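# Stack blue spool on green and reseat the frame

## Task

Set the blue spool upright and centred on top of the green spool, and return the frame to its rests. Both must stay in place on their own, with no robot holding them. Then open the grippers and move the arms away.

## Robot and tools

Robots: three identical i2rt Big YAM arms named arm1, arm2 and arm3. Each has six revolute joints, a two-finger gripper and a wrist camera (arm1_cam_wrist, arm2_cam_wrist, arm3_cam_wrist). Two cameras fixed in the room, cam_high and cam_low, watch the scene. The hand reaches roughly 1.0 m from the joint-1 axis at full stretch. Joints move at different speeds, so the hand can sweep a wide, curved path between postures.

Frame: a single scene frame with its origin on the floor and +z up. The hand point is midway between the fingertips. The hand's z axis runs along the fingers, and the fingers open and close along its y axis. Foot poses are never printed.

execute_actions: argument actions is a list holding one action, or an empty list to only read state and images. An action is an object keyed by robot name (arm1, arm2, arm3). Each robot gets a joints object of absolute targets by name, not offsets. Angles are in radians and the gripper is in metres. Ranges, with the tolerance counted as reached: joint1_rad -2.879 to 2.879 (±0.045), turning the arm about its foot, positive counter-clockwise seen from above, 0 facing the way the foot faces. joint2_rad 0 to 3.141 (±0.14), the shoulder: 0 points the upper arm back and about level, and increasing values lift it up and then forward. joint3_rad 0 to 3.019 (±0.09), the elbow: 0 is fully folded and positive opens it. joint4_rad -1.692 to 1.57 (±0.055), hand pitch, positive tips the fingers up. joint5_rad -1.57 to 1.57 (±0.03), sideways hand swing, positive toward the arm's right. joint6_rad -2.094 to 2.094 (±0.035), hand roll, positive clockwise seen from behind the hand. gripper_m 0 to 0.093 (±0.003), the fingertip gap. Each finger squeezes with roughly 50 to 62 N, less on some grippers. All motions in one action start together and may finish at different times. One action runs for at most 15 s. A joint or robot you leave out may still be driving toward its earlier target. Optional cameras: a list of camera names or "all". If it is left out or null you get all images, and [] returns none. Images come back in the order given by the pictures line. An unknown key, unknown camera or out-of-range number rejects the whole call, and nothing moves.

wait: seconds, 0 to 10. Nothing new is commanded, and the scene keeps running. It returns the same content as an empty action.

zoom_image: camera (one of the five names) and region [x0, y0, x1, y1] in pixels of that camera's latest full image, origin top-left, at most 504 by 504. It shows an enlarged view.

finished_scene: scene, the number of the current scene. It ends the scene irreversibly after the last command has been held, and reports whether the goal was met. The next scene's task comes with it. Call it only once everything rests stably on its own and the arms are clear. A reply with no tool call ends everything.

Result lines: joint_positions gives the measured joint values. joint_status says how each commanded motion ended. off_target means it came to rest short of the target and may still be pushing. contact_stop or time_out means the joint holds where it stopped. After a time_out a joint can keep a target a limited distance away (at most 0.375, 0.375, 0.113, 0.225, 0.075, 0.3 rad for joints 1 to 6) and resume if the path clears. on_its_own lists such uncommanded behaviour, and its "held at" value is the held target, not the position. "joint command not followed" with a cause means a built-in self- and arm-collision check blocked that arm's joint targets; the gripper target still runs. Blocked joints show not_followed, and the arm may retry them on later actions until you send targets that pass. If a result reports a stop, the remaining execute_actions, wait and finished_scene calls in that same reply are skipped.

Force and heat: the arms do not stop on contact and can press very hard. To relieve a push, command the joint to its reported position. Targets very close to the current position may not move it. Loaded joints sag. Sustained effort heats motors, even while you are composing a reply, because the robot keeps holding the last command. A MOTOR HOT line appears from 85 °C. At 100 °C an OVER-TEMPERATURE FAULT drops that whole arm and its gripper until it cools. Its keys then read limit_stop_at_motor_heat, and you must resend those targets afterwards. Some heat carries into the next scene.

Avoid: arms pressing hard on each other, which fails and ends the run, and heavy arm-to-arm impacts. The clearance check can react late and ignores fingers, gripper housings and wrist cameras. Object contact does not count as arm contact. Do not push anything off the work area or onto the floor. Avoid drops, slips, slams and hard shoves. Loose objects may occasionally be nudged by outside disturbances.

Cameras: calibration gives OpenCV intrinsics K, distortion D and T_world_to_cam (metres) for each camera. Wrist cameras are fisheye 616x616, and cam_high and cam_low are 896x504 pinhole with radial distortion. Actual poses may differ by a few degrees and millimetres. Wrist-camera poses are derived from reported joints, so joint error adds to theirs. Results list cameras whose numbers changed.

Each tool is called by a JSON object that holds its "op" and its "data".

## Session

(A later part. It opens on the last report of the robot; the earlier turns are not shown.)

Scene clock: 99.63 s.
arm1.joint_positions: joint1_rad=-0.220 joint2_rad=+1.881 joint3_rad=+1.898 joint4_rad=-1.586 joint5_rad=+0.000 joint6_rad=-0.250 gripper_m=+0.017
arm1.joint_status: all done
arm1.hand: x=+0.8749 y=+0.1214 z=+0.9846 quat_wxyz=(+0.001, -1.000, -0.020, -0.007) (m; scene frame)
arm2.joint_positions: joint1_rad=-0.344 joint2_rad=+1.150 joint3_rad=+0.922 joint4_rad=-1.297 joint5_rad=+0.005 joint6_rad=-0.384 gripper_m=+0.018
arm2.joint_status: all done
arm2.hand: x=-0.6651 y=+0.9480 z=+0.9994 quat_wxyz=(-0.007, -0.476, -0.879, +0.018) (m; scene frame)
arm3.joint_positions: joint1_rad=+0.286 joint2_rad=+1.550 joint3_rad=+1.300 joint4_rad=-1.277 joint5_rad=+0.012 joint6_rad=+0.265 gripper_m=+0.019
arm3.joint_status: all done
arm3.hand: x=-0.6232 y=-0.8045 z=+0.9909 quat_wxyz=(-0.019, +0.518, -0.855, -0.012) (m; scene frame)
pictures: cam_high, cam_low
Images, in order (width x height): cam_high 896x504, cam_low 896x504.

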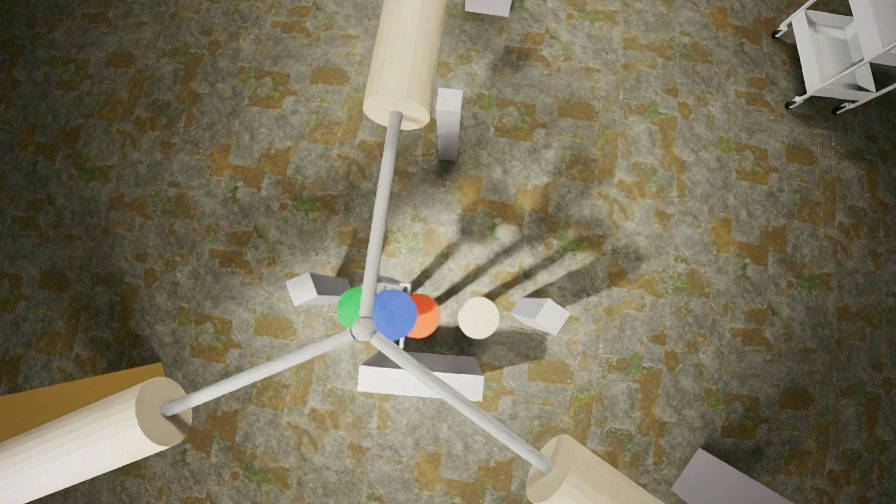

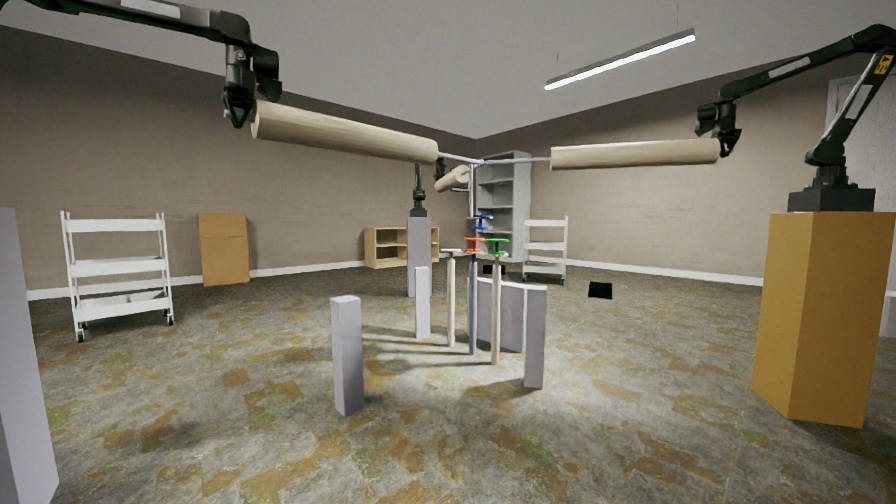

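{"op": "execute_actions", "data": {"actions": [{"arm1":{"joints":{"joint1_rad":-0.384,"joint6_rad":-0.41,"joint2_rad":1.98,"joint3_rad":2.135,"joint4_rad":-1.66}},"arm2":{"joints":{"joint1_rad":-0.27,"joint6_rad":-0.305,"joint2_rad":0.838,"joint3_rad":0.756,"joint4_rad":-1.4}},"arm3":{"joints":{"joint1_rad":0.342,"joint6_rad":0.325,"joint2_rad":1.79,"joint3_rad":1.665,"joint4_rad":-1.38}}}], "cameras": ["cam_low","cam_high"]}}

{"op": "zoom_image", "data": {"camera": "cam_high", "region": [270,230,450,400]}}

{"op": "zoom_image", "data": {"camera": "cam_low", "region": [430,170,550,270]}}

Scene clock: 101.87 s.
arm1.joint_positions: joint1_rad=-0.378 joint2_rad=+1.999 joint3_rad=+2.062 joint4_rad=-1.648 joint5_rad=-0.003 joint6_rad=-0.410 gripper_m=+0.017
arm1.joint_status: all done
arm1.hand: x=+0.8693 y=+0.2218 z=+0.9789 quat_wxyz=(-0.003, -1.000, -0.021, -0.014) (m; scene frame)
arm2.joint_positions: joint1_rad=-0.282 joint2_rad=+0.854 joint3_rad=+0.733 joint4_rad=-1.409 joint5_rad=+0.010 joint6_rad=-0.322 gripper_m=+0.018
arm2.joint_status: all done
arm2.hand: x=-0.6718 y=+1.0477 z=+0.9973 quat_wxyz=(-0.006, -0.476, -0.879, +0.017) (m; scene frame)
arm3.joint_positions: joint1_rad=+0.332 joint2_rad=+1.808 joint3_rad=+1.607 joint4_rad=-1.340 joint5_rad=+0.009 joint6_rad=+0.318 gripper_m=+0.019
arm3.joint_status: all done
arm3.hand: x=-0.6282 y=-0.7055 z=+0.9809 quat_wxyz=(-0.013, +0.515, -0.857, -0.008) (m; scene frame)
pictures: cam_high, cam_low
Images, in order (width x height): cam_high 896x504, cam_low 896x504.

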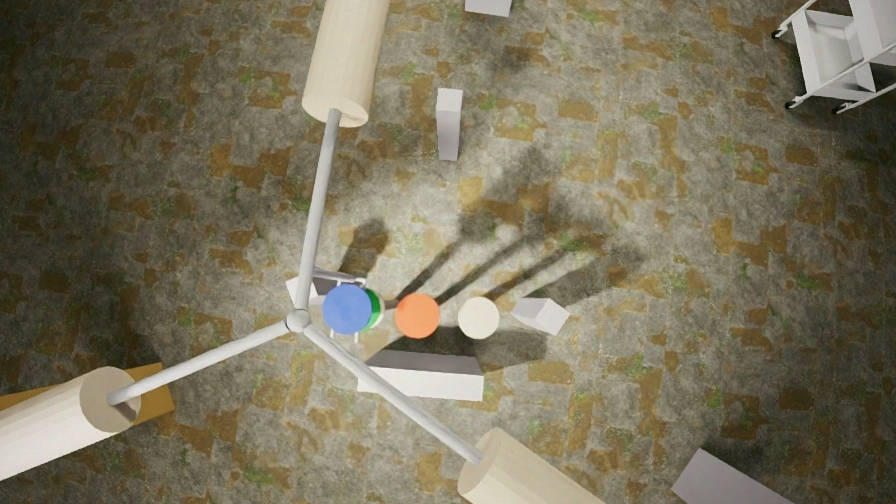

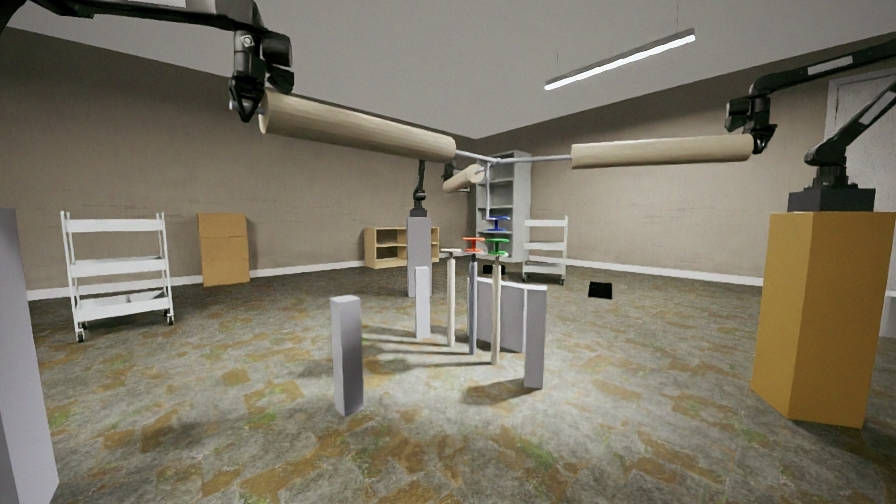

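Region (270, 230, 450, 400) of cam_high's 896x504 image, scaled by 2.800, with more detail than that image has.

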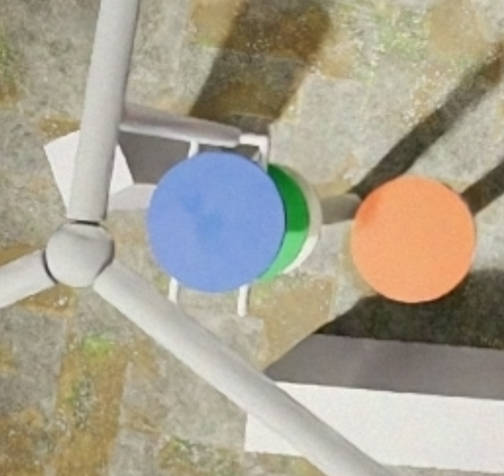

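Region (430, 170, 550, 270) of cam_low's 896x504 image, scaled by 4.200, with more detail than that image has.

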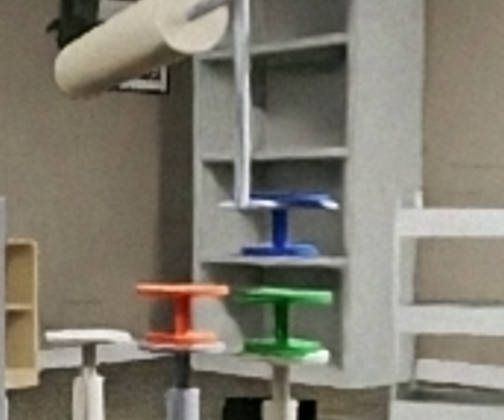

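{"op": "execute_actions", "data": {"actions": [{"arm1":{"joints":{"joint2_rad":1.973,"joint3_rad":1.99,"joint4_rad":-1.57}},"arm2":{"joints":{"joint2_rad":0.86,"joint3_rad":0.65,"joint4_rad":-1.32}},"arm3":{"joints":{"joint2_rad":1.81,"joint3_rad":1.55,"joint4_rad":-1.28}}}], "cameras": ["cam_low","cam_high"]}}

{"op": "zoom_image", "data": {"camera": "cam_high", "region": [270,230,450,400]}}

{"op": "zoom_image", "data": {"camera": "cam_low", "region": [430,170,550,270]}}

Scene clock: 104.90 s.
arm1.joint_positions: joint1_rad=-0.379 joint2_rad=+2.001 joint3_rad=+1.986 joint4_rad=-1.566 joint5_rad=-0.001 joint6_rad=-0.410 gripper_m=+0.017
arm1.joint_status: all done
arm1.hand: x=+0.8679 y=+0.2240 z=+0.9486 quat_wxyz=(-0.001, -1.000, -0.020, -0.012) (m; scene frame)
arm2.joint_positions: joint1_rad=-0.282 joint2_rad=+0.870 joint3_rad=+0.646 joint4_rad=-1.307 joint5_rad=+0.008 joint6_rad=-0.321 gripper_m=+0.018
arm2.joint_status: all done
arm2.hand: x=-0.6723 y=+1.0497 z=+0.9613 quat_wxyz=(-0.006, -0.477, -0.879, +0.017) (m; scene frame)
arm3.joint_positions: joint1_rad=+0.335 joint2_rad=+1.814 joint3_rad=+1.559 joint4_rad=-1.267 joint5_rad=+0.008 joint6_rad=+0.318 gripper_m=+0.019
arm3.joint_status: all done
arm3.hand: x=-0.6298 y=-0.7033 z=+0.9598 quat_wxyz=(-0.018, +0.516, -0.856, -0.016) (m; scene frame)
pictures: cam_high, cam_low
Images, in order (width x height): cam_high 896x504, cam_low 896x504.

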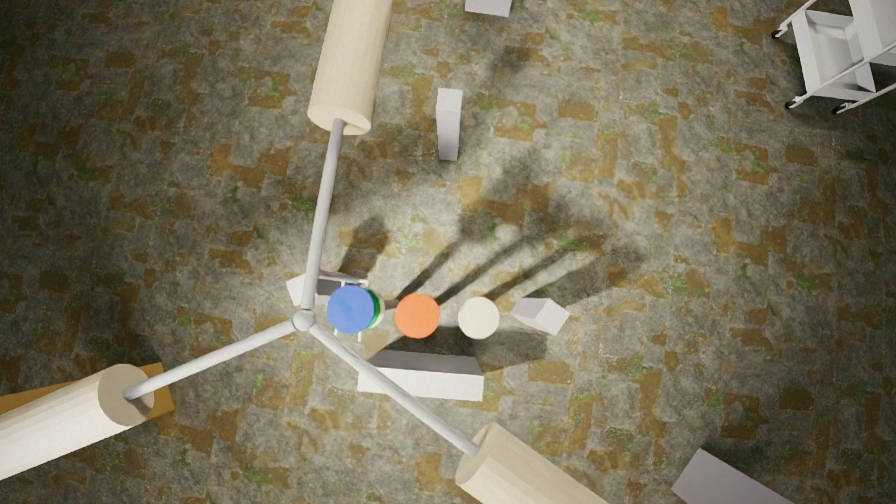

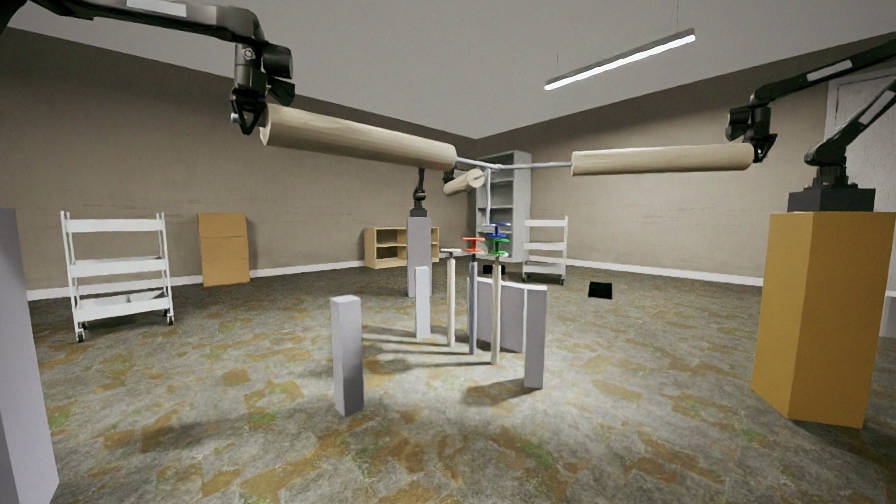

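Region (270, 230, 450, 400) of cam_high's 896x504 image, scaled by 2.800, with more detail than that image has.

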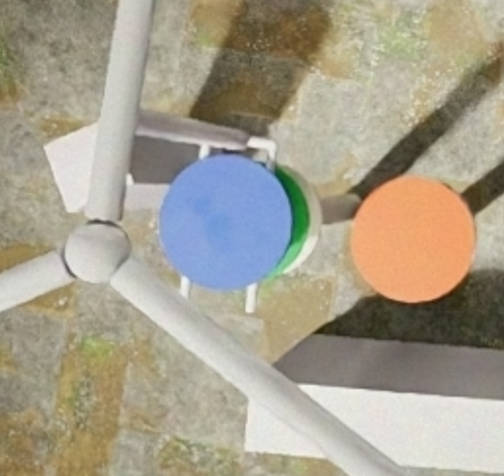

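Region (430, 170, 550, 270) of cam_low's 896x504 image, scaled by 4.200, with more detail than that image has.

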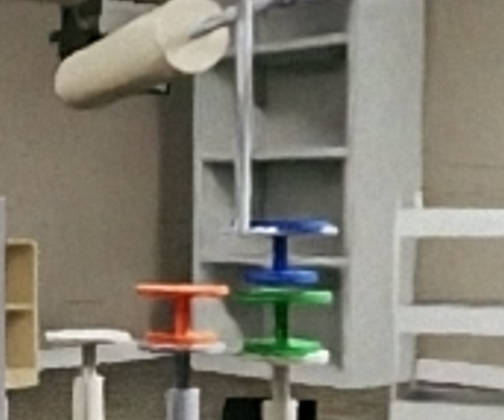

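{"op": "execute_actions", "data": {"actions": [{"arm1":{"joints":{"joint3_rad":1.91,"joint4_rad":-1.49}},"arm2":{"joints":{"joint2_rad":0.89,"joint3_rad":0.56,"joint4_rad":-1.21}},"arm3":{"joints":{"joint2_rad":1.825,"joint3_rad":1.48,"joint4_rad":-1.19}}}], "cameras": ["cam_low","cam_high"]}}

{"op": "zoom_image", "data": {"camera": "cam_high", "region": [270,230,450,400]}}

{"op": "zoom_image", "data": {"camera": "cam_low", "region": [430,170,550,270]}}

Scene clock: 106.87 s.
arm1.joint_positions: joint1_rad=-0.379 joint2_rad=+2.003 joint3_rad=+1.911 joint4_rad=-1.481 joint5_rad=-0.001 joint6_rad=-0.410 gripper_m=+0.017
arm1.joint_status: all done
arm1.hand: x=+0.8677 y=+0.2243 z=+0.9189 quat_wxyz=(+0.000, -1.000, -0.020, -0.009) (m; scene frame)
arm2.joint_positions: joint1_rad=-0.279 joint2_rad=+0.901 joint3_rad=+0.566 joint4_rad=-1.188 joint5_rad=+0.006 joint6_rad=-0.319 gripper_m=+0.018
arm2.joint_status: all done
arm2.hand: x=-0.6714 y=+1.0494 z=+0.9266 quat_wxyz=(-0.009, -0.476, -0.879, +0.018) (m; scene frame)
arm3.joint_positions: joint1_rad=+0.335 joint2_rad=+1.829 joint3_rad=+1.495 joint4_rad=-1.174 joint5_rad=+0.009 joint6_rad=+0.318 gripper_m=+0.019
arm3.joint_status: all done
arm3.hand: x=-0.6297 y=-0.7031 z=+0.9293 quat_wxyz=(-0.023, +0.516, -0.856, -0.021) (m; scene frame)
pictures: cam_high, cam_low
Images, in order (width x height): cam_high 896x504, cam_low 896x504.

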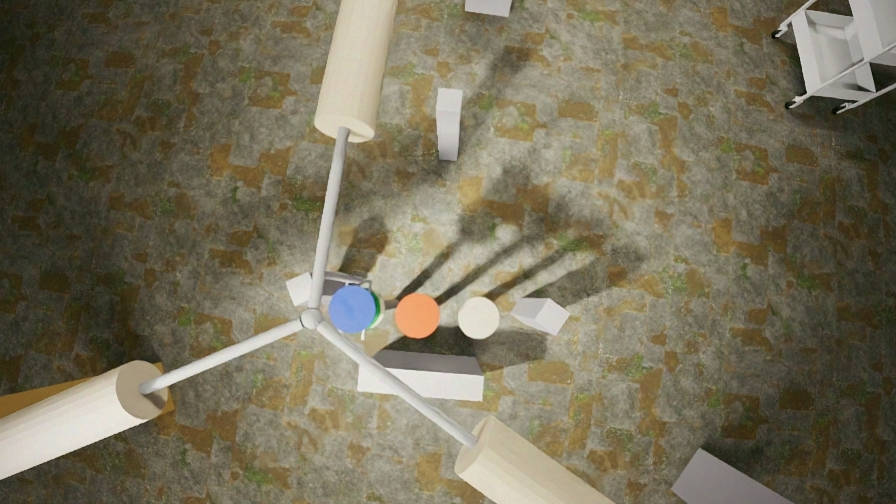

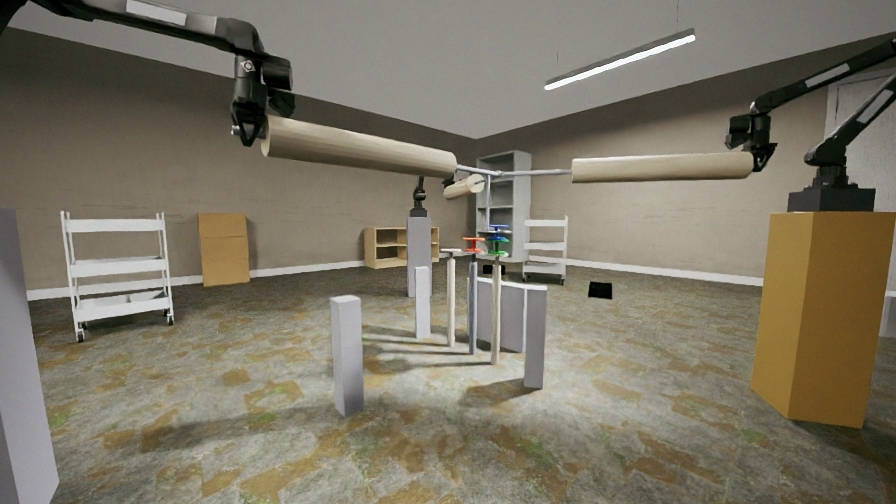

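Region (270, 230, 450, 400) of cam_high's 896x504 image, scaled by 2.800, with more detail than that image has.

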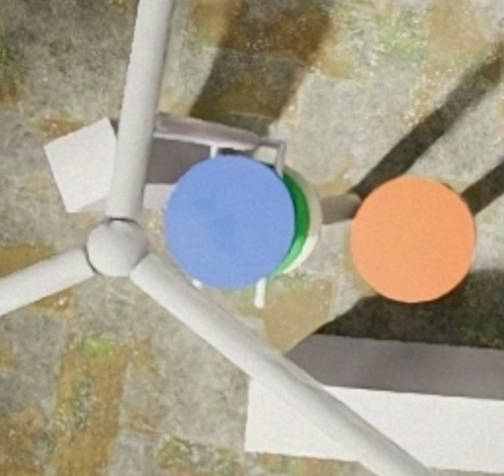

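Region (430, 170, 550, 270) of cam_low's 896x504 image, scaled by 4.200, with more detail than that image has.

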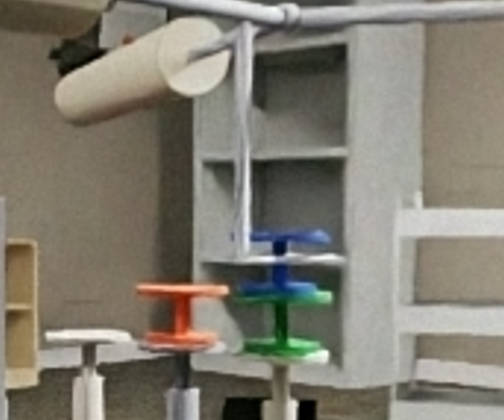

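{"op": "execute_actions", "data": {"actions": [{"arm1":{"joints":{"joint1_rad":-0.44,"joint6_rad":-0.465,"joint2_rad":1.763,"joint3_rad":1.58,"joint4_rad":-1.36}},"arm2":{"joints":{"joint1_rad":0.04,"joint6_rad":0.0,"joint2_rad":1.0,"joint3_rad":0.647,"joint4_rad":-1.19}},"arm3":{"joints":{"joint1_rad":0.195,"joint6_rad":0.178,"joint2_rad":1.87,"joint3_rad":1.588,"joint4_rad":-1.24}}}], "cameras": ["cam_low","cam_high"]}}

{"op": "zoom_image", "data": {"camera": "cam_low", "region": [430,170,550,270]}}

Scene clock: 111.80 s.
arm1.joint_positions: joint1_rad=-0.437 joint2_rad=+1.800 joint3_rad=+1.590 joint4_rad=-1.347 joint5_rad=+0.004 joint6_rad=-0.471 gripper_m=+0.017
arm1.joint_status: all done
arm1.hand: x=+0.9468 y=+0.2288 z=+0.9137 quat_wxyz=(+0.006, -1.000, -0.022, -0.003) (m; scene frame)
arm2.joint_positions: joint1_rad=+0.032 joint2_rad=+1.009 joint3_rad=+0.633 joint4_rad=-1.151 joint5_rad=-0.001 joint6_rad=-0.014 gripper_m=+0.018
arm2.joint_status: all done
arm2.hand: x=-0.5931 y=+1.0499 z=+0.9288 quat_wxyz=(-0.015, -0.474, -0.881, +0.009) (m; scene frame)
arm3.joint_positions: joint1_rad=+0.193 joint2_rad=+1.873 joint3_rad=+1.561 joint4_rad=-1.194 joint5_rad=+0.004 joint6_rad=+0.176 gripper_m=+0.019
arm3.joint_status: all done
arm3.hand: x=-0.5475 y=-0.7046 z=+0.9294 quat_wxyz=(-0.025, +0.516, -0.856, -0.020) (m; scene frame)
pictures: cam_high, cam_low
Images, in order (width x height): cam_high 896x504, cam_low 896x504.

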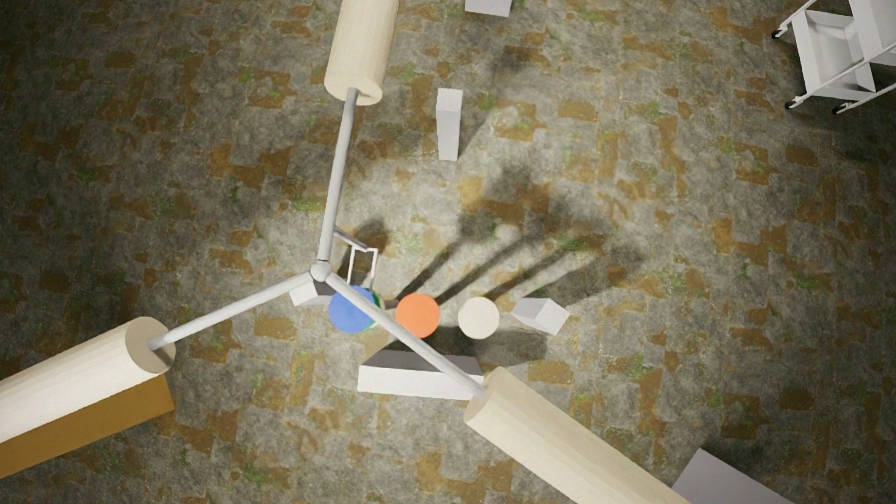

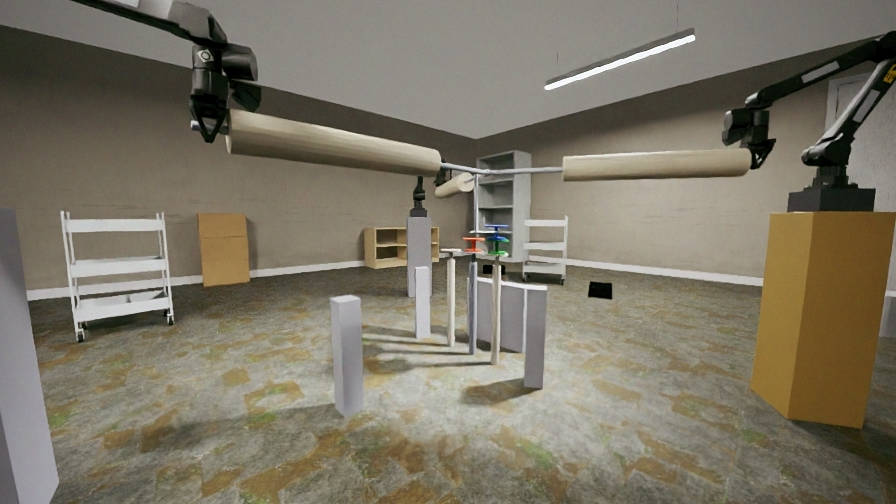

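Region (430, 170, 550, 270) of cam_low's 896x504 image, scaled by 4.200, with more detail than that image has.

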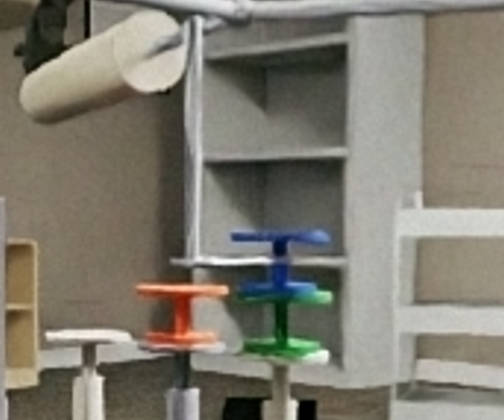

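{"op": "execute_actions", "data": {"actions": [{"arm1":{"joints":{"joint1_rad":-0.511,"joint6_rad":-0.535,"joint2_rad":1.58,"joint3_rad":1.34,"joint4_rad":-1.3}},"arm2":{"joints":{"joint1_rad":0.274,"joint6_rad":0.24,"joint2_rad":1.157,"joint3_rad":0.756,"joint4_rad":-1.14}},"arm3":{"joints":{"joint1_rad":0.068,"joint6_rad":0.05,"joint2_rad":1.94,"joint3_rad":1.696,"joint4_rad":-1.25}}}], "cameras": ["cam_high"]}}

{"op": "execute_actions", "data": {"actions": [{"arm1":{"joints":{"joint1_rad":-0.41,"joint6_rad":-0.435,"joint2_rad":1.4,"joint3_rad":1.14,"joint4_rad":-1.3}},"arm2":{"joints":{"joint1_rad":0.245,"joint6_rad":0.21,"joint2_rad":1.4,"joint3_rad":0.99,"joint4_rad":-1.14}},"arm3":{"joints":{"joint1_rad":-0.06,"joint6_rad":-0.08,"joint2_rad":1.855,"joint3_rad":1.57,"joint4_rad":-1.23}}}], "cameras": []}}

{"op": "execute_actions", "data": {"actions": [{"arm1":{"joints":{"joint1_rad":-0.28,"joint6_rad":-0.305,"joint2_rad":1.2,"joint3_rad":0.953,"joint4_rad":-1.27}},"arm2":{"joints":{"joint1_rad":0.228,"joint6_rad":0.195,"joint2_rad":1.63,"joint3_rad":1.24,"joint4_rad":-1.14}},"arm3":{"joints":{"joint1_rad":-0.213,"joint6_rad":-0.23,"joint2_rad":1.785,"joint3_rad":1.464,"joint4_rad":-1.21}}}], "cameras": ["cam_high"]}}

Scene clock: 115.50 s.
arm1.joint_positions: joint1_rad=-0.502 joint2_rad=+1.613 joint3_rad=+1.349 joint4_rad=-1.289 joint5_rad=+0.006 joint6_rad=-0.538 gripper_m=+0.017
arm1.joint_status: all done
arm1.hand: x=+1.0264 y=+0.2270 z=+0.9169 quat_wxyz=(+0.008, -1.000, -0.023, -0.002) (m; scene frame)
arm2.joint_positions: joint1_rad=+0.262 joint2_rad=+1.174 joint3_rad=+0.745 joint4_rad=-1.101 joint5_rad=+0.000 joint6_rad=+0.216 gripper_m=+0.018
arm2.joint_status: all done
arm2.hand: x=-0.5126 y=+1.0487 z=+0.9286 quat_wxyz=(-0.015, -0.474, -0.880, +0.005) (m; scene frame)
arm3.joint_positions: joint1_rad=+0.065 joint2_rad=+1.946 joint3_rad=+1.661 joint4_rad=-1.222 joint5_rad=+0.001 joint6_rad=+0.046 gripper_m=+0.019
arm3.joint_status: all done
arm3.hand: x=-0.4674 y=-0.7069 z=+0.9253 quat_wxyz=(-0.026, +0.517, -0.856, -0.017) (m; scene frame)
pictures: cam_high
Images, in order (width x height): cam_high 896x504.

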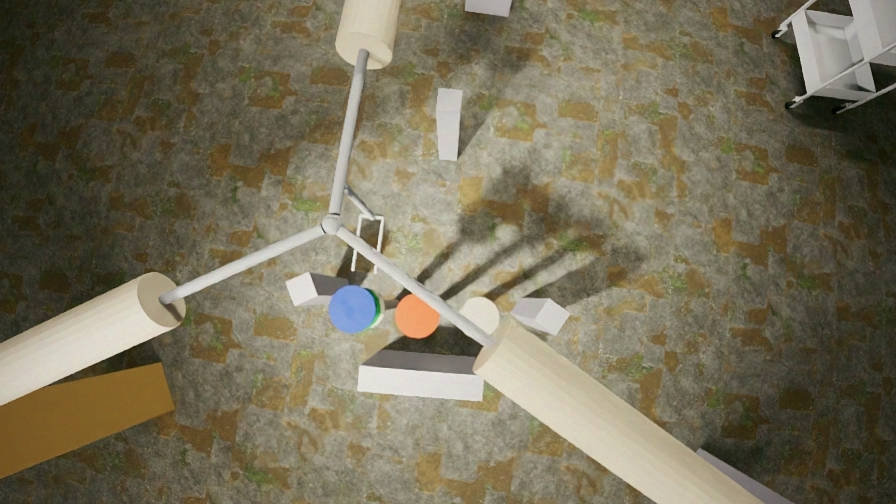

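Scene clock: 116.47 s.
arm1.joint_positions: joint1_rad=-0.409 joint2_rad=+1.423 joint3_rad=+1.140 joint4_rad=-1.288 joint5_rad=+0.009 joint6_rad=-0.437 gripper_m=+0.017
arm1.joint_status: all done
arm1.hand: x=+1.0798 y=+0.1568 z=+0.9196 quat_wxyz=(+0.005, -1.000, -0.019, -0.010) (m; scene frame)
arm2.joint_positions: joint1_rad=+0.253 joint2_rad=+1.416 joint3_rad=+0.968 joint4_rad=-1.100 joint5_rad=-0.002 joint6_rad=+0.212 gripper_m=+0.018
arm2.joint_status: all done
arm2.hand: x=-0.4543 y=+0.9874 z=+0.9297 quat_wxyz=(-0.006, -0.476, -0.879, +0.001) (m; scene frame)
arm3.joint_positions: joint1_rad=-0.058 joint2_rad=+1.897 joint3_rad=+1.572 joint4_rad=-1.220 joint5_rad=-0.005 joint6_rad=-0.072 gripper_m=+0.019
arm3.joint_status: all done
arm3.hand: x=-0.4192 y=-0.7678 z=+0.9196 quat_wxyz=(-0.009, +0.515, -0.857, -0.008) (m; scene frame)
pictures: none
No camera images: the call's "cameras" was empty. Leave "cameras" out to get every camera's image.

Scene clock: 117.47 s.
arm1.joint_positions: joint1_rad=-0.275 joint2_rad=+1.226 joint3_rad=+0.941 joint4_rad=-1.276 joint5_rad=+0.000 joint6_rad=-0.304 gripper_m=+0.017
arm1.joint_status: all done
arm1.hand: x=+1.1323 y=+0.0854 z=+0.9144 quat_wxyz=(+0.003, -1.000, -0.020, -0.003) (m; scene frame)
arm2.joint_positions: joint1_rad=+0.225 joint2_rad=+1.649 joint3_rad=+1.206 joint4_rad=-1.105 joint5_rad=+0.005 joint6_rad=+0.185 gripper_m=+0.018
arm2.joint_status: all done
arm2.hand: x=-0.4008 y=+0.9144 z=+0.9187 quat_wxyz=(-0.005, -0.477, -0.879, +0.005) (m; scene frame)
arm3.joint_positions: joint1_rad=-0.213 joint2_rad=+1.820 joint3_rad=+1.475 joint4_rad=-1.191 joint5_rad=-0.006 joint6_rad=-0.226 gripper_m=+0.019
arm3.joint_status: all done
arm3.hand: x=-0.3653 y=-0.8405 z=+0.9264 quat_wxyz=(-0.015, +0.515, -0.857, -0.008) (m; scene frame)
pictures: cam_high
Images, in order (width x height): cam_high 896x504.

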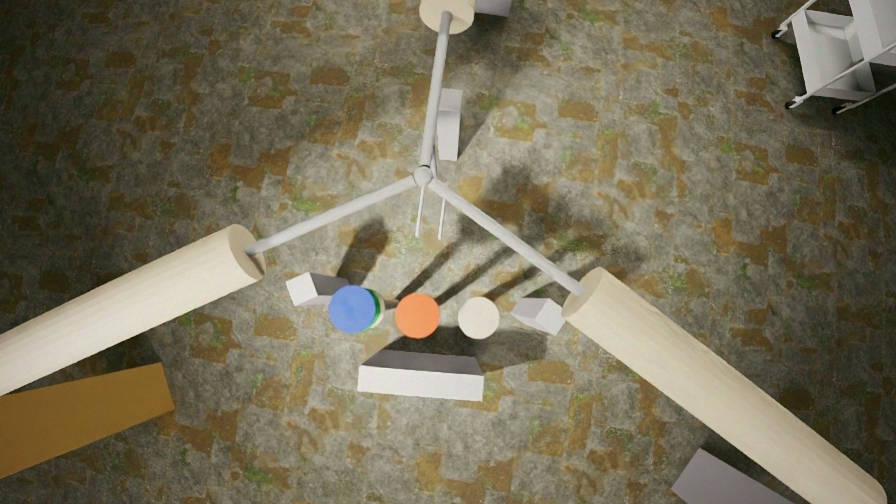

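{"op": "execute_actions", "data": {"actions": [{"arm1":{"joints":{"joint2_rad":1.387,"joint3_rad":0.718,"joint4_rad":-0.87}},"arm2":{"joints":{"joint2_rad":1.843,"joint3_rad":1.088,"joint4_rad":-0.78}},"arm3":{"joints":{"joint2_rad":1.965,"joint3_rad":1.308,"joint4_rad":-0.88}}}], "cameras": []}}

{"op": "execute_actions", "data": {"actions": [{"arm1":{"joints":{"joint2_rad":1.7,"joint3_rad":0.626,"joint4_rad":-0.46}},"arm2":{"joints":{"joint2_rad":2.097,"joint3_rad":1.072,"joint4_rad":-0.51}},"arm3":{"joints":{"joint2_rad":2.183,"joint3_rad":1.286,"joint4_rad":-0.64}}}], "cameras": []}}

{"op": "execute_actions", "data": {"actions": [{"arm1":{"joints":{"joint2_rad":2.064,"joint3_rad":0.654,"joint4_rad":-0.126}},"arm2":{"joints":{"joint2_rad":2.363,"joint3_rad":1.144,"joint4_rad":-0.317}},"arm3":{"joints":{"joint2_rad":2.422,"joint3_rad":1.354,"joint4_rad":-0.47}}}], "cameras": ["cam_high","cam_low"]}}

Scene clock: 120.57 s.
arm1.joint_positions: joint1_rad=-0.272 joint2_rad=+1.408 joint3_rad=+0.726 joint4_rad=-0.880 joint5_rad=-0.008 joint6_rad=-0.303 gripper_m=+0.017
arm1.joint_status: all done
arm1.hand: x=+1.1341 y=+0.0835 z=+0.7864 quat_wxyz=(-0.001, -1.000, -0.020, -0.002) (m; scene frame)
arm2.joint_positions: joint1_rad=+0.225 joint2_rad=+1.875 joint3_rad=+1.095 joint4_rad=-0.768 joint5_rad=-0.002 joint6_rad=+0.185 gripper_m=+0.018
arm2.joint_status: all done
arm2.hand: x=-0.3957 y=+0.9107 z=+0.7821 quat_wxyz=(-0.007, -0.477, -0.879, +0.002) (m; scene frame)
arm3.joint_positions: joint1_rad=-0.212 joint2_rad=+1.991 joint3_rad=+1.325 joint4_rad=-0.867 joint5_rad=+0.001 joint6_rad=-0.227 gripper_m=+0.019
arm3.joint_status: all done
arm3.hand: x=-0.3654 y=-0.8423 z=+0.7872 quat_wxyz=(-0.018, +0.515, -0.857, -0.005) (m; scene frame)
pictures: none
No camera images: the call's "cameras" was empty. Leave "cameras" out to get every camera's image.

Scene clock: 121.63 s.
arm1.joint_positions: joint1_rad=-0.273 joint2_rad=+1.715 joint3_rad=+0.638 joint4_rad=-0.475 joint5_rad=-0.004 joint6_rad=-0.303 gripper_m=+0.017
arm1.joint_status: all done
arm1.hand: x=+1.1338 y=+0.0857 z=+0.6709 quat_wxyz=(+0.002, -1.000, -0.020, +0.001) (m; scene frame)
arm2.joint_positions: joint1_rad=+0.229 joint2_rad=+2.125 joint3_rad=+1.082 joint4_rad=-0.495 joint5_rad=-0.001 joint6_rad=+0.190 gripper_m=+0.018
arm2.joint_status: all done
arm2.hand: x=-0.3942 y=+0.9116 z=+0.6660 quat_wxyz=(-0.011, -0.477, -0.879, +0.003) (m; scene frame)
arm3.joint_positions: joint1_rad=-0.210 joint2_rad=+2.200 joint3_rad=+1.300 joint4_rad=-0.625 joint5_rad=-0.001 joint6_rad=-0.230 gripper_m=+0.019
arm3.joint_status: all done
arm3.hand: x=-0.3665 y=-0.8409 z=+0.6724 quat_wxyz=(-0.021, +0.518, -0.855, -0.008) (m; scene frame)
pictures: none
No camera images: the call's "cameras" was empty. Leave "cameras" out to get every camera's image.

Scene clock: 122.67 s.
arm1.joint_positions: joint1_rad=-0.274 joint2_rad=+2.071 joint3_rad=+0.663 joint4_rad=-0.138 joint5_rad=+0.000 joint6_rad=-0.303 gripper_m=+0.017
arm1.joint_status: all done
arm1.hand: x=+1.1336 y=+0.0873 z=+0.5652 quat_wxyz=(+0.005, -1.000, -0.019, +0.004) (m; scene frame)
arm2.joint_positions: joint1_rad=+0.229 joint2_rad=+2.382 joint3_rad=+1.153 joint4_rad=-0.303 joint5_rad=-0.001 joint6_rad=+0.189 gripper_m=+0.018
arm2.joint_status: all done
arm2.hand: x=-0.3939 y=+0.9110 z=+0.5617 quat_wxyz=(-0.014, -0.476, -0.879, +0.005) (m; scene frame)
arm3.joint_positions: joint1_rad=-0.210 joint2_rad=+2.422 joint3_rad=+1.355 joint4_rad=-0.453 joint5_rad=-0.004 joint6_rad=-0.230 gripper_m=+0.019
arm3.joint_status: all done
arm3.hand: x=-0.3669 y=-0.8407 z=+0.5694 quat_wxyz=(-0.023, +0.518, -0.855, -0.010) (m; scene frame)
pictures: cam_high, cam_low
Images, in order (width x height): cam_high 896x504, cam_low 896x504.

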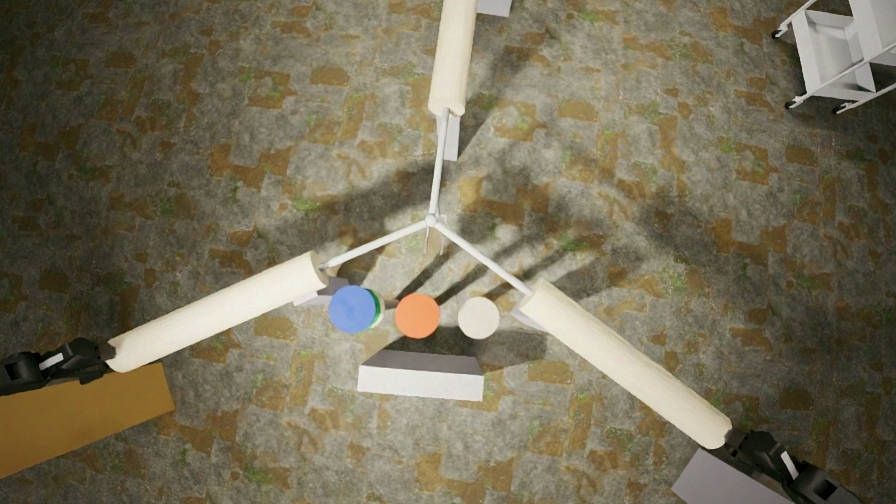

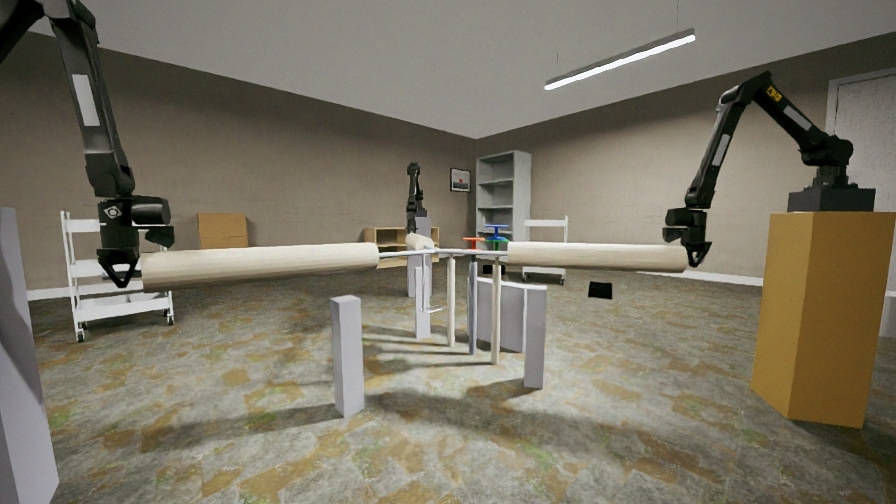

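Aligned. Down to rest, then release.

{"op": "execute_actions", "data": {"actions": [{"arm1":{"joints":{"joint2_rad":2.33,"joint3_rad":0.74,"joint4_rad":0.05}},"arm2":{"joints":{"joint2_rad":2.565,"joint3_rad":1.248,"joint4_rad":-0.22}},"arm3":{"joints":{"joint2_rad":2.61,"joint3_rad":1.457,"joint4_rad":-0.385}}}], "cameras": []}}

{"op": "execute_actions", "data": {"actions": [{"arm1":{"joints":{"joint2_rad":2.38,"joint3_rad":0.76,"joint4_rad":0.085}},"arm2":{"joints":{"joint2_rad":2.6,"joint3_rad":1.27,"joint4_rad":-0.2}},"arm3":{"joints":{"joint2_rad":2.66,"joint3_rad":1.48,"joint4_rad":-0.365}}}], "cameras": ["cam_high","cam_low"]}}

Scene clock: 124.70 s.
arm1.joint_positions: joint1_rad=-0.274 joint2_rad=+2.335 joint3_rad=+0.750 joint4_rad=+0.037 joint5_rad=+0.002 joint6_rad=-0.303 gripper_m=+0.017
arm1.joint_status: all done
arm1.hand: x=+1.1331 y=+0.0887 z=+0.4867 quat_wxyz=(+0.006, -1.000, -0.019, +0.003) (m; scene frame)
arm2.joint_positions: joint1_rad=+0.229 joint2_rad=+2.582 joint3_rad=+1.259 joint4_rad=-0.210 joint5_rad=-0.001 joint6_rad=+0.189 gripper_m=+0.018
arm2.joint_status: all done
arm2.hand: x=-0.3936 y=+0.9105 z=+0.4831 quat_wxyz=(-0.014, -0.476, -0.879, +0.004) (m; scene frame)
arm3.joint_positions: joint1_rad=-0.210 joint2_rad=+2.606 joint3_rad=+1.455 joint4_rad=-0.373 joint5_rad=-0.004 joint6_rad=-0.230 gripper_m=+0.019
arm3.joint_status: all done
arm3.hand: x=-0.3667 y=-0.8403 z=+0.4910 quat_wxyz=(-0.021, +0.518, -0.855, -0.009) (m; scene frame)
pictures: none
No camera images: the call's "cameras" was empty. Leave "cameras" out to get every camera's image.

Scene clock: 125.40 s.
arm1.joint_positions: joint1_rad=-0.274 joint2_rad=+2.378 joint3_rad=+0.766 joint4_rad=+0.069 joint5_rad=+0.003 joint6_rad=-0.303 gripper_m=+0.017
arm1.joint_status: all done
arm1.hand: x=+1.1331 y=+0.0889 z=+0.4734 quat_wxyz=(+0.007, -1.000, -0.019, +0.005) (m; scene frame)
arm2.joint_positions: joint1_rad=+0.229 joint2_rad=+2.599 joint3_rad=+1.270 joint4_rad=-0.203 joint5_rad=-0.002 joint6_rad=+0.189 gripper_m=+0.018
arm2.joint_status: all done
arm2.hand: x=-0.3934 y=+0.9104 z=+0.4763 quat_wxyz=(-0.014, -0.476, -0.879, +0.004) (m; scene frame)
arm3.joint_positions: joint1_rad=-0.210 joint2_rad=+2.630 joint3_rad=+1.470 joint4_rad=-0.364 joint5_rad=-0.004 joint6_rad=-0.230 gripper_m=+0.019
arm3.joint_status: all done
arm3.hand: x=-0.3663 y=-0.8399 z=+0.4813 quat_wxyz=(-0.021, +0.518, -0.855, -0.009) (m; scene frame)
pictures: cam_high, cam_low
Images, in order (width x height): cam_high 896x504, cam_low 896x504.

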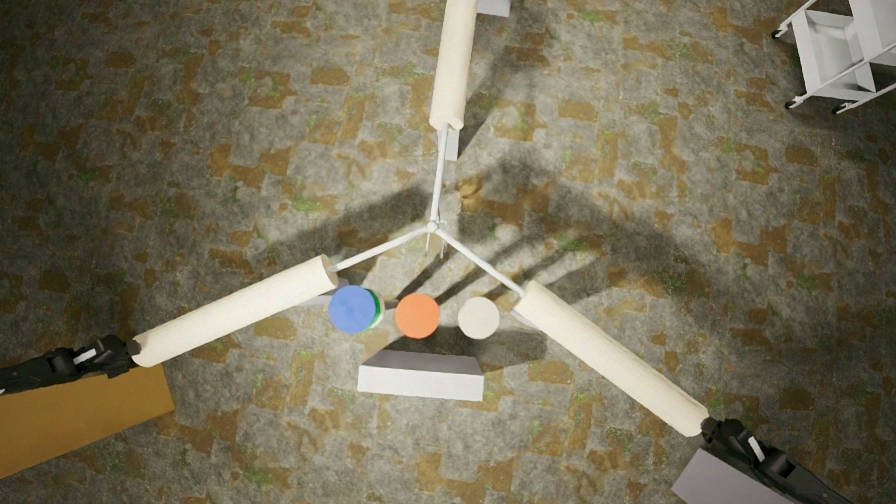

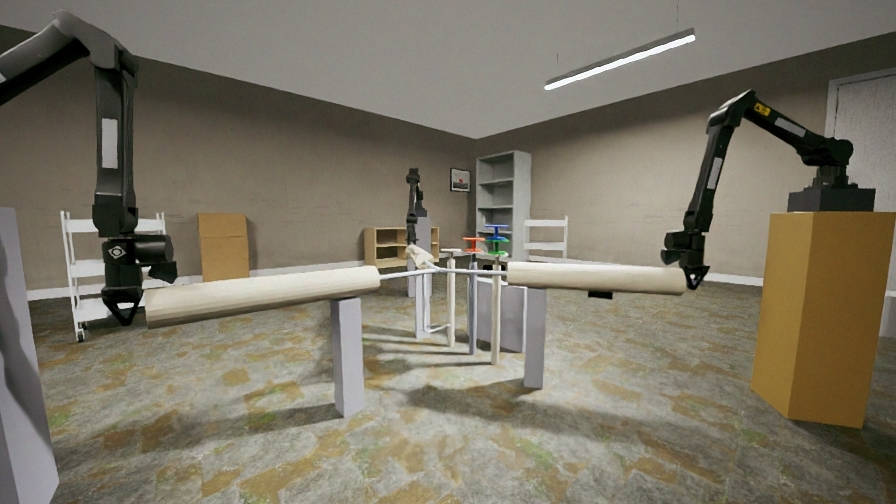

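{"op": "execute_actions", "data": {"actions": [{"arm1":{"joints":{"gripper_m":0.093}},"arm2":{"joints":{"gripper_m":0.093}},"arm3":{"joints":{"gripper_m":0.093}}}], "cameras": []}}

{"op": "execute_actions", "data": {"actions": [{"arm1":{"joints":{"joint2_rad":2.064,"joint3_rad":0.56,"joint4_rad":-0.1}},"arm2":{"joints":{"joint2_rad":2.363,"joint3_rad":1.04,"joint4_rad":-0.28}},"arm3":{"joints":{"joint2_rad":2.42,"joint3_rad":1.25,"joint4_rad":-0.43}}}], "cameras": []}}

{"op": "execute_actions", "data": {"actions": [{"arm1":{"joints":{"joint2_rad":1.2,"joint3_rad":0.7}},"arm2":{"joints":{"joint2_rad":1.4,"joint3_rad":0.9}},"arm3":{"joints":{"joint2_rad":1.4,"joint3_rad":0.9}}}], "cameras": ["cam_high","cam_low"]}}

Scene clock: 127.50 s.
arm1.joint_positions: joint1_rad=-0.274 joint2_rad=+2.378 joint3_rad=+0.766 joint4_rad=+0.069 joint5_rad=+0.003 joint6_rad=-0.303 gripper_m=+0.093
arm1.joint_status: all done
arm1.hand: x=+1.1332 y=+0.0888 z=+0.4734 quat_wxyz=(+0.007, -1.000, -0.019, +0.005) (m; scene frame)
arm2.joint_positions: joint1_rad=+0.229 joint2_rad=+2.599 joint3_rad=+1.270 joint4_rad=-0.203 joint5_rad=-0.002 joint6_rad=+0.189 gripper_m=+0.093
arm2.joint_status: all done
arm2.hand: x=-0.3934 y=+0.9104 z=+0.4763 quat_wxyz=(-0.014, -0.476, -0.879, +0.004) (m; scene frame)
arm3.joint_positions: joint1_rad=-0.210 joint2_rad=+2.630 joint3_rad=+1.470 joint4_rad=-0.364 joint5_rad=-0.004 joint6_rad=-0.230 gripper_m=+0.093
arm3.joint_status: all done
arm3.hand: x=-0.3664 y=-0.8401 z=+0.4811 quat_wxyz=(-0.021, +0.518, -0.855, -0.009) (m; scene frame)
pictures: none
No camera images: the call's "cameras" was empty. Leave "cameras" out to get every camera's image.

Scene clock: 128.60 s.
arm1.joint_positions: joint1_rad=-0.274 joint2_rad=+2.064 joint3_rad=+0.560 joint4_rad=-0.089 joint5_rad=+0.003 joint6_rad=-0.303 gripper_m=+0.093
arm1.joint_status: all done
arm1.hand: x=+1.1823 y=+0.0748 z=+0.5634 quat_wxyz=(+0.000, -1.000, -0.019, -0.019) (m; scene frame)
arm2.joint_positions: joint1_rad=+0.229 joint2_rad=+2.360 joint3_rad=+1.044 joint4_rad=-0.278 joint5_rad=-0.002 joint6_rad=+0.189 gripper_m=+0.093
arm2.joint_status: all done
arm2.hand: x=-0.4297 y=+0.9484 z=+0.5591 quat_wxyz=(+0.016, -0.476, -0.879, -0.005) (m; scene frame)
arm3.joint_positions: joint1_rad=-0.210 joint2_rad=+2.411 joint3_rad=+1.253 joint4_rad=-0.421 joint5_rad=-0.004 joint6_rad=-0.230 gripper_m=+0.093
arm3.joint_status: all done
arm3.hand: x=-0.3982 y=-0.8770 z=+0.5572 quat_wxyz=(+0.005, +0.518, -0.856, +0.000) (m; scene frame)
pictures: none
No camera images: the call's "cameras" was empty. Leave "cameras" out to get every camera's image.

Scene clock: 130.17 s.
arm1.joint_positions: joint1_rad=-0.274 joint2_rad=+1.200 joint3_rad=+0.688 joint4_rad=-0.095 joint5_rad=+0.003 joint6_rad=-0.303 gripper_m=+0.093
arm1.joint_status: all done
arm1.hand: x=+0.9813 y=+0.1264 z=+0.9357 quat_wxyz=(+0.132, -0.889, -0.018, +0.437) (m; scene frame)
arm2.joint_positions: joint1_rad=+0.229 joint2_rad=+1.402 joint3_rad=+0.886 joint4_rad=-0.283 joint5_rad=-0.002 joint6_rad=+0.189 gripper_m=+0.093
arm2.joint_status: all done
arm2.hand: x=-0.3570 y=+0.8737 z=+0.9753 quat_wxyz=(-0.355, -0.442, -0.816, +0.113) (m; scene frame)
arm3.joint_positions: joint1_rad=-0.210 joint2_rad=+1.397 joint3_rad=+0.904 joint4_rad=-0.423 joint5_rad=-0.004 joint6_rad=-0.230 gripper_m=+0.093
arm3.joint_status: all done
arm3.hand: x=-0.3920 y=-0.8699 z=+0.9595 quat_wxyz=(-0.305, +0.491, -0.810, -0.101) (m; scene frame)
pictures: cam_high, cam_low
Images, in order (width x height): cam_high 896x504, cam_low 896x504.

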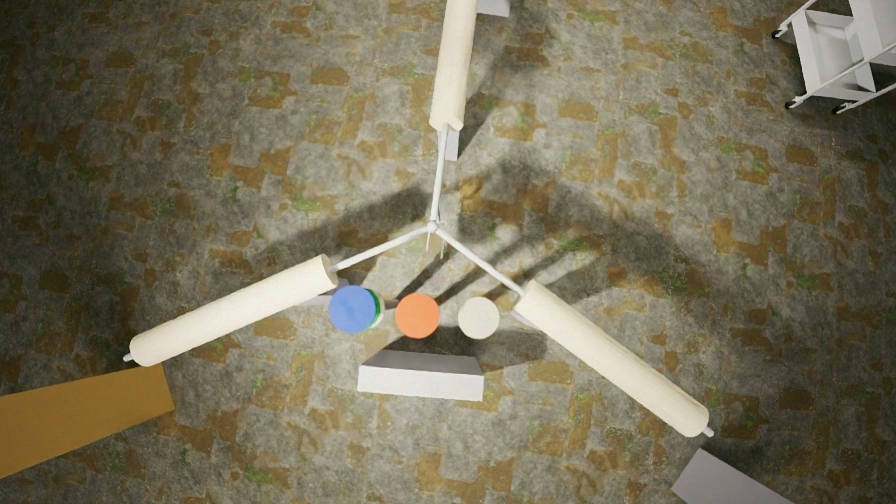

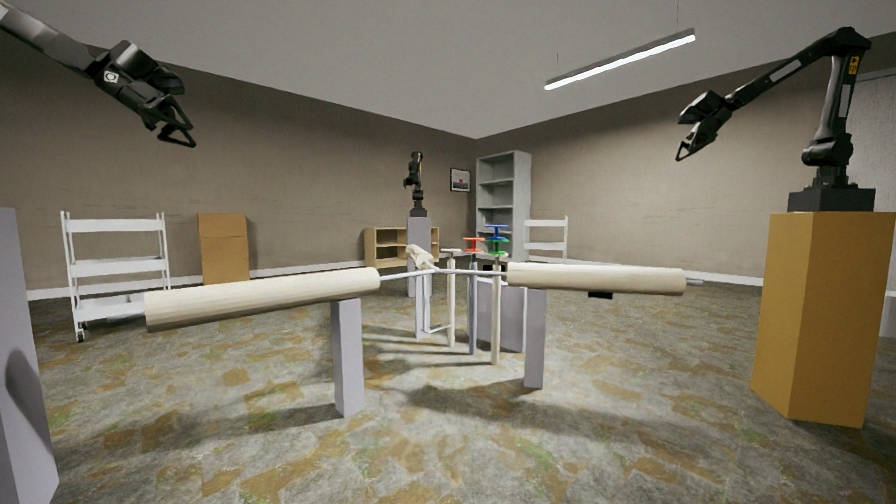

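{"op": "finished_scene", "data": {"scene": 1}}

The scene is finished: the task was done.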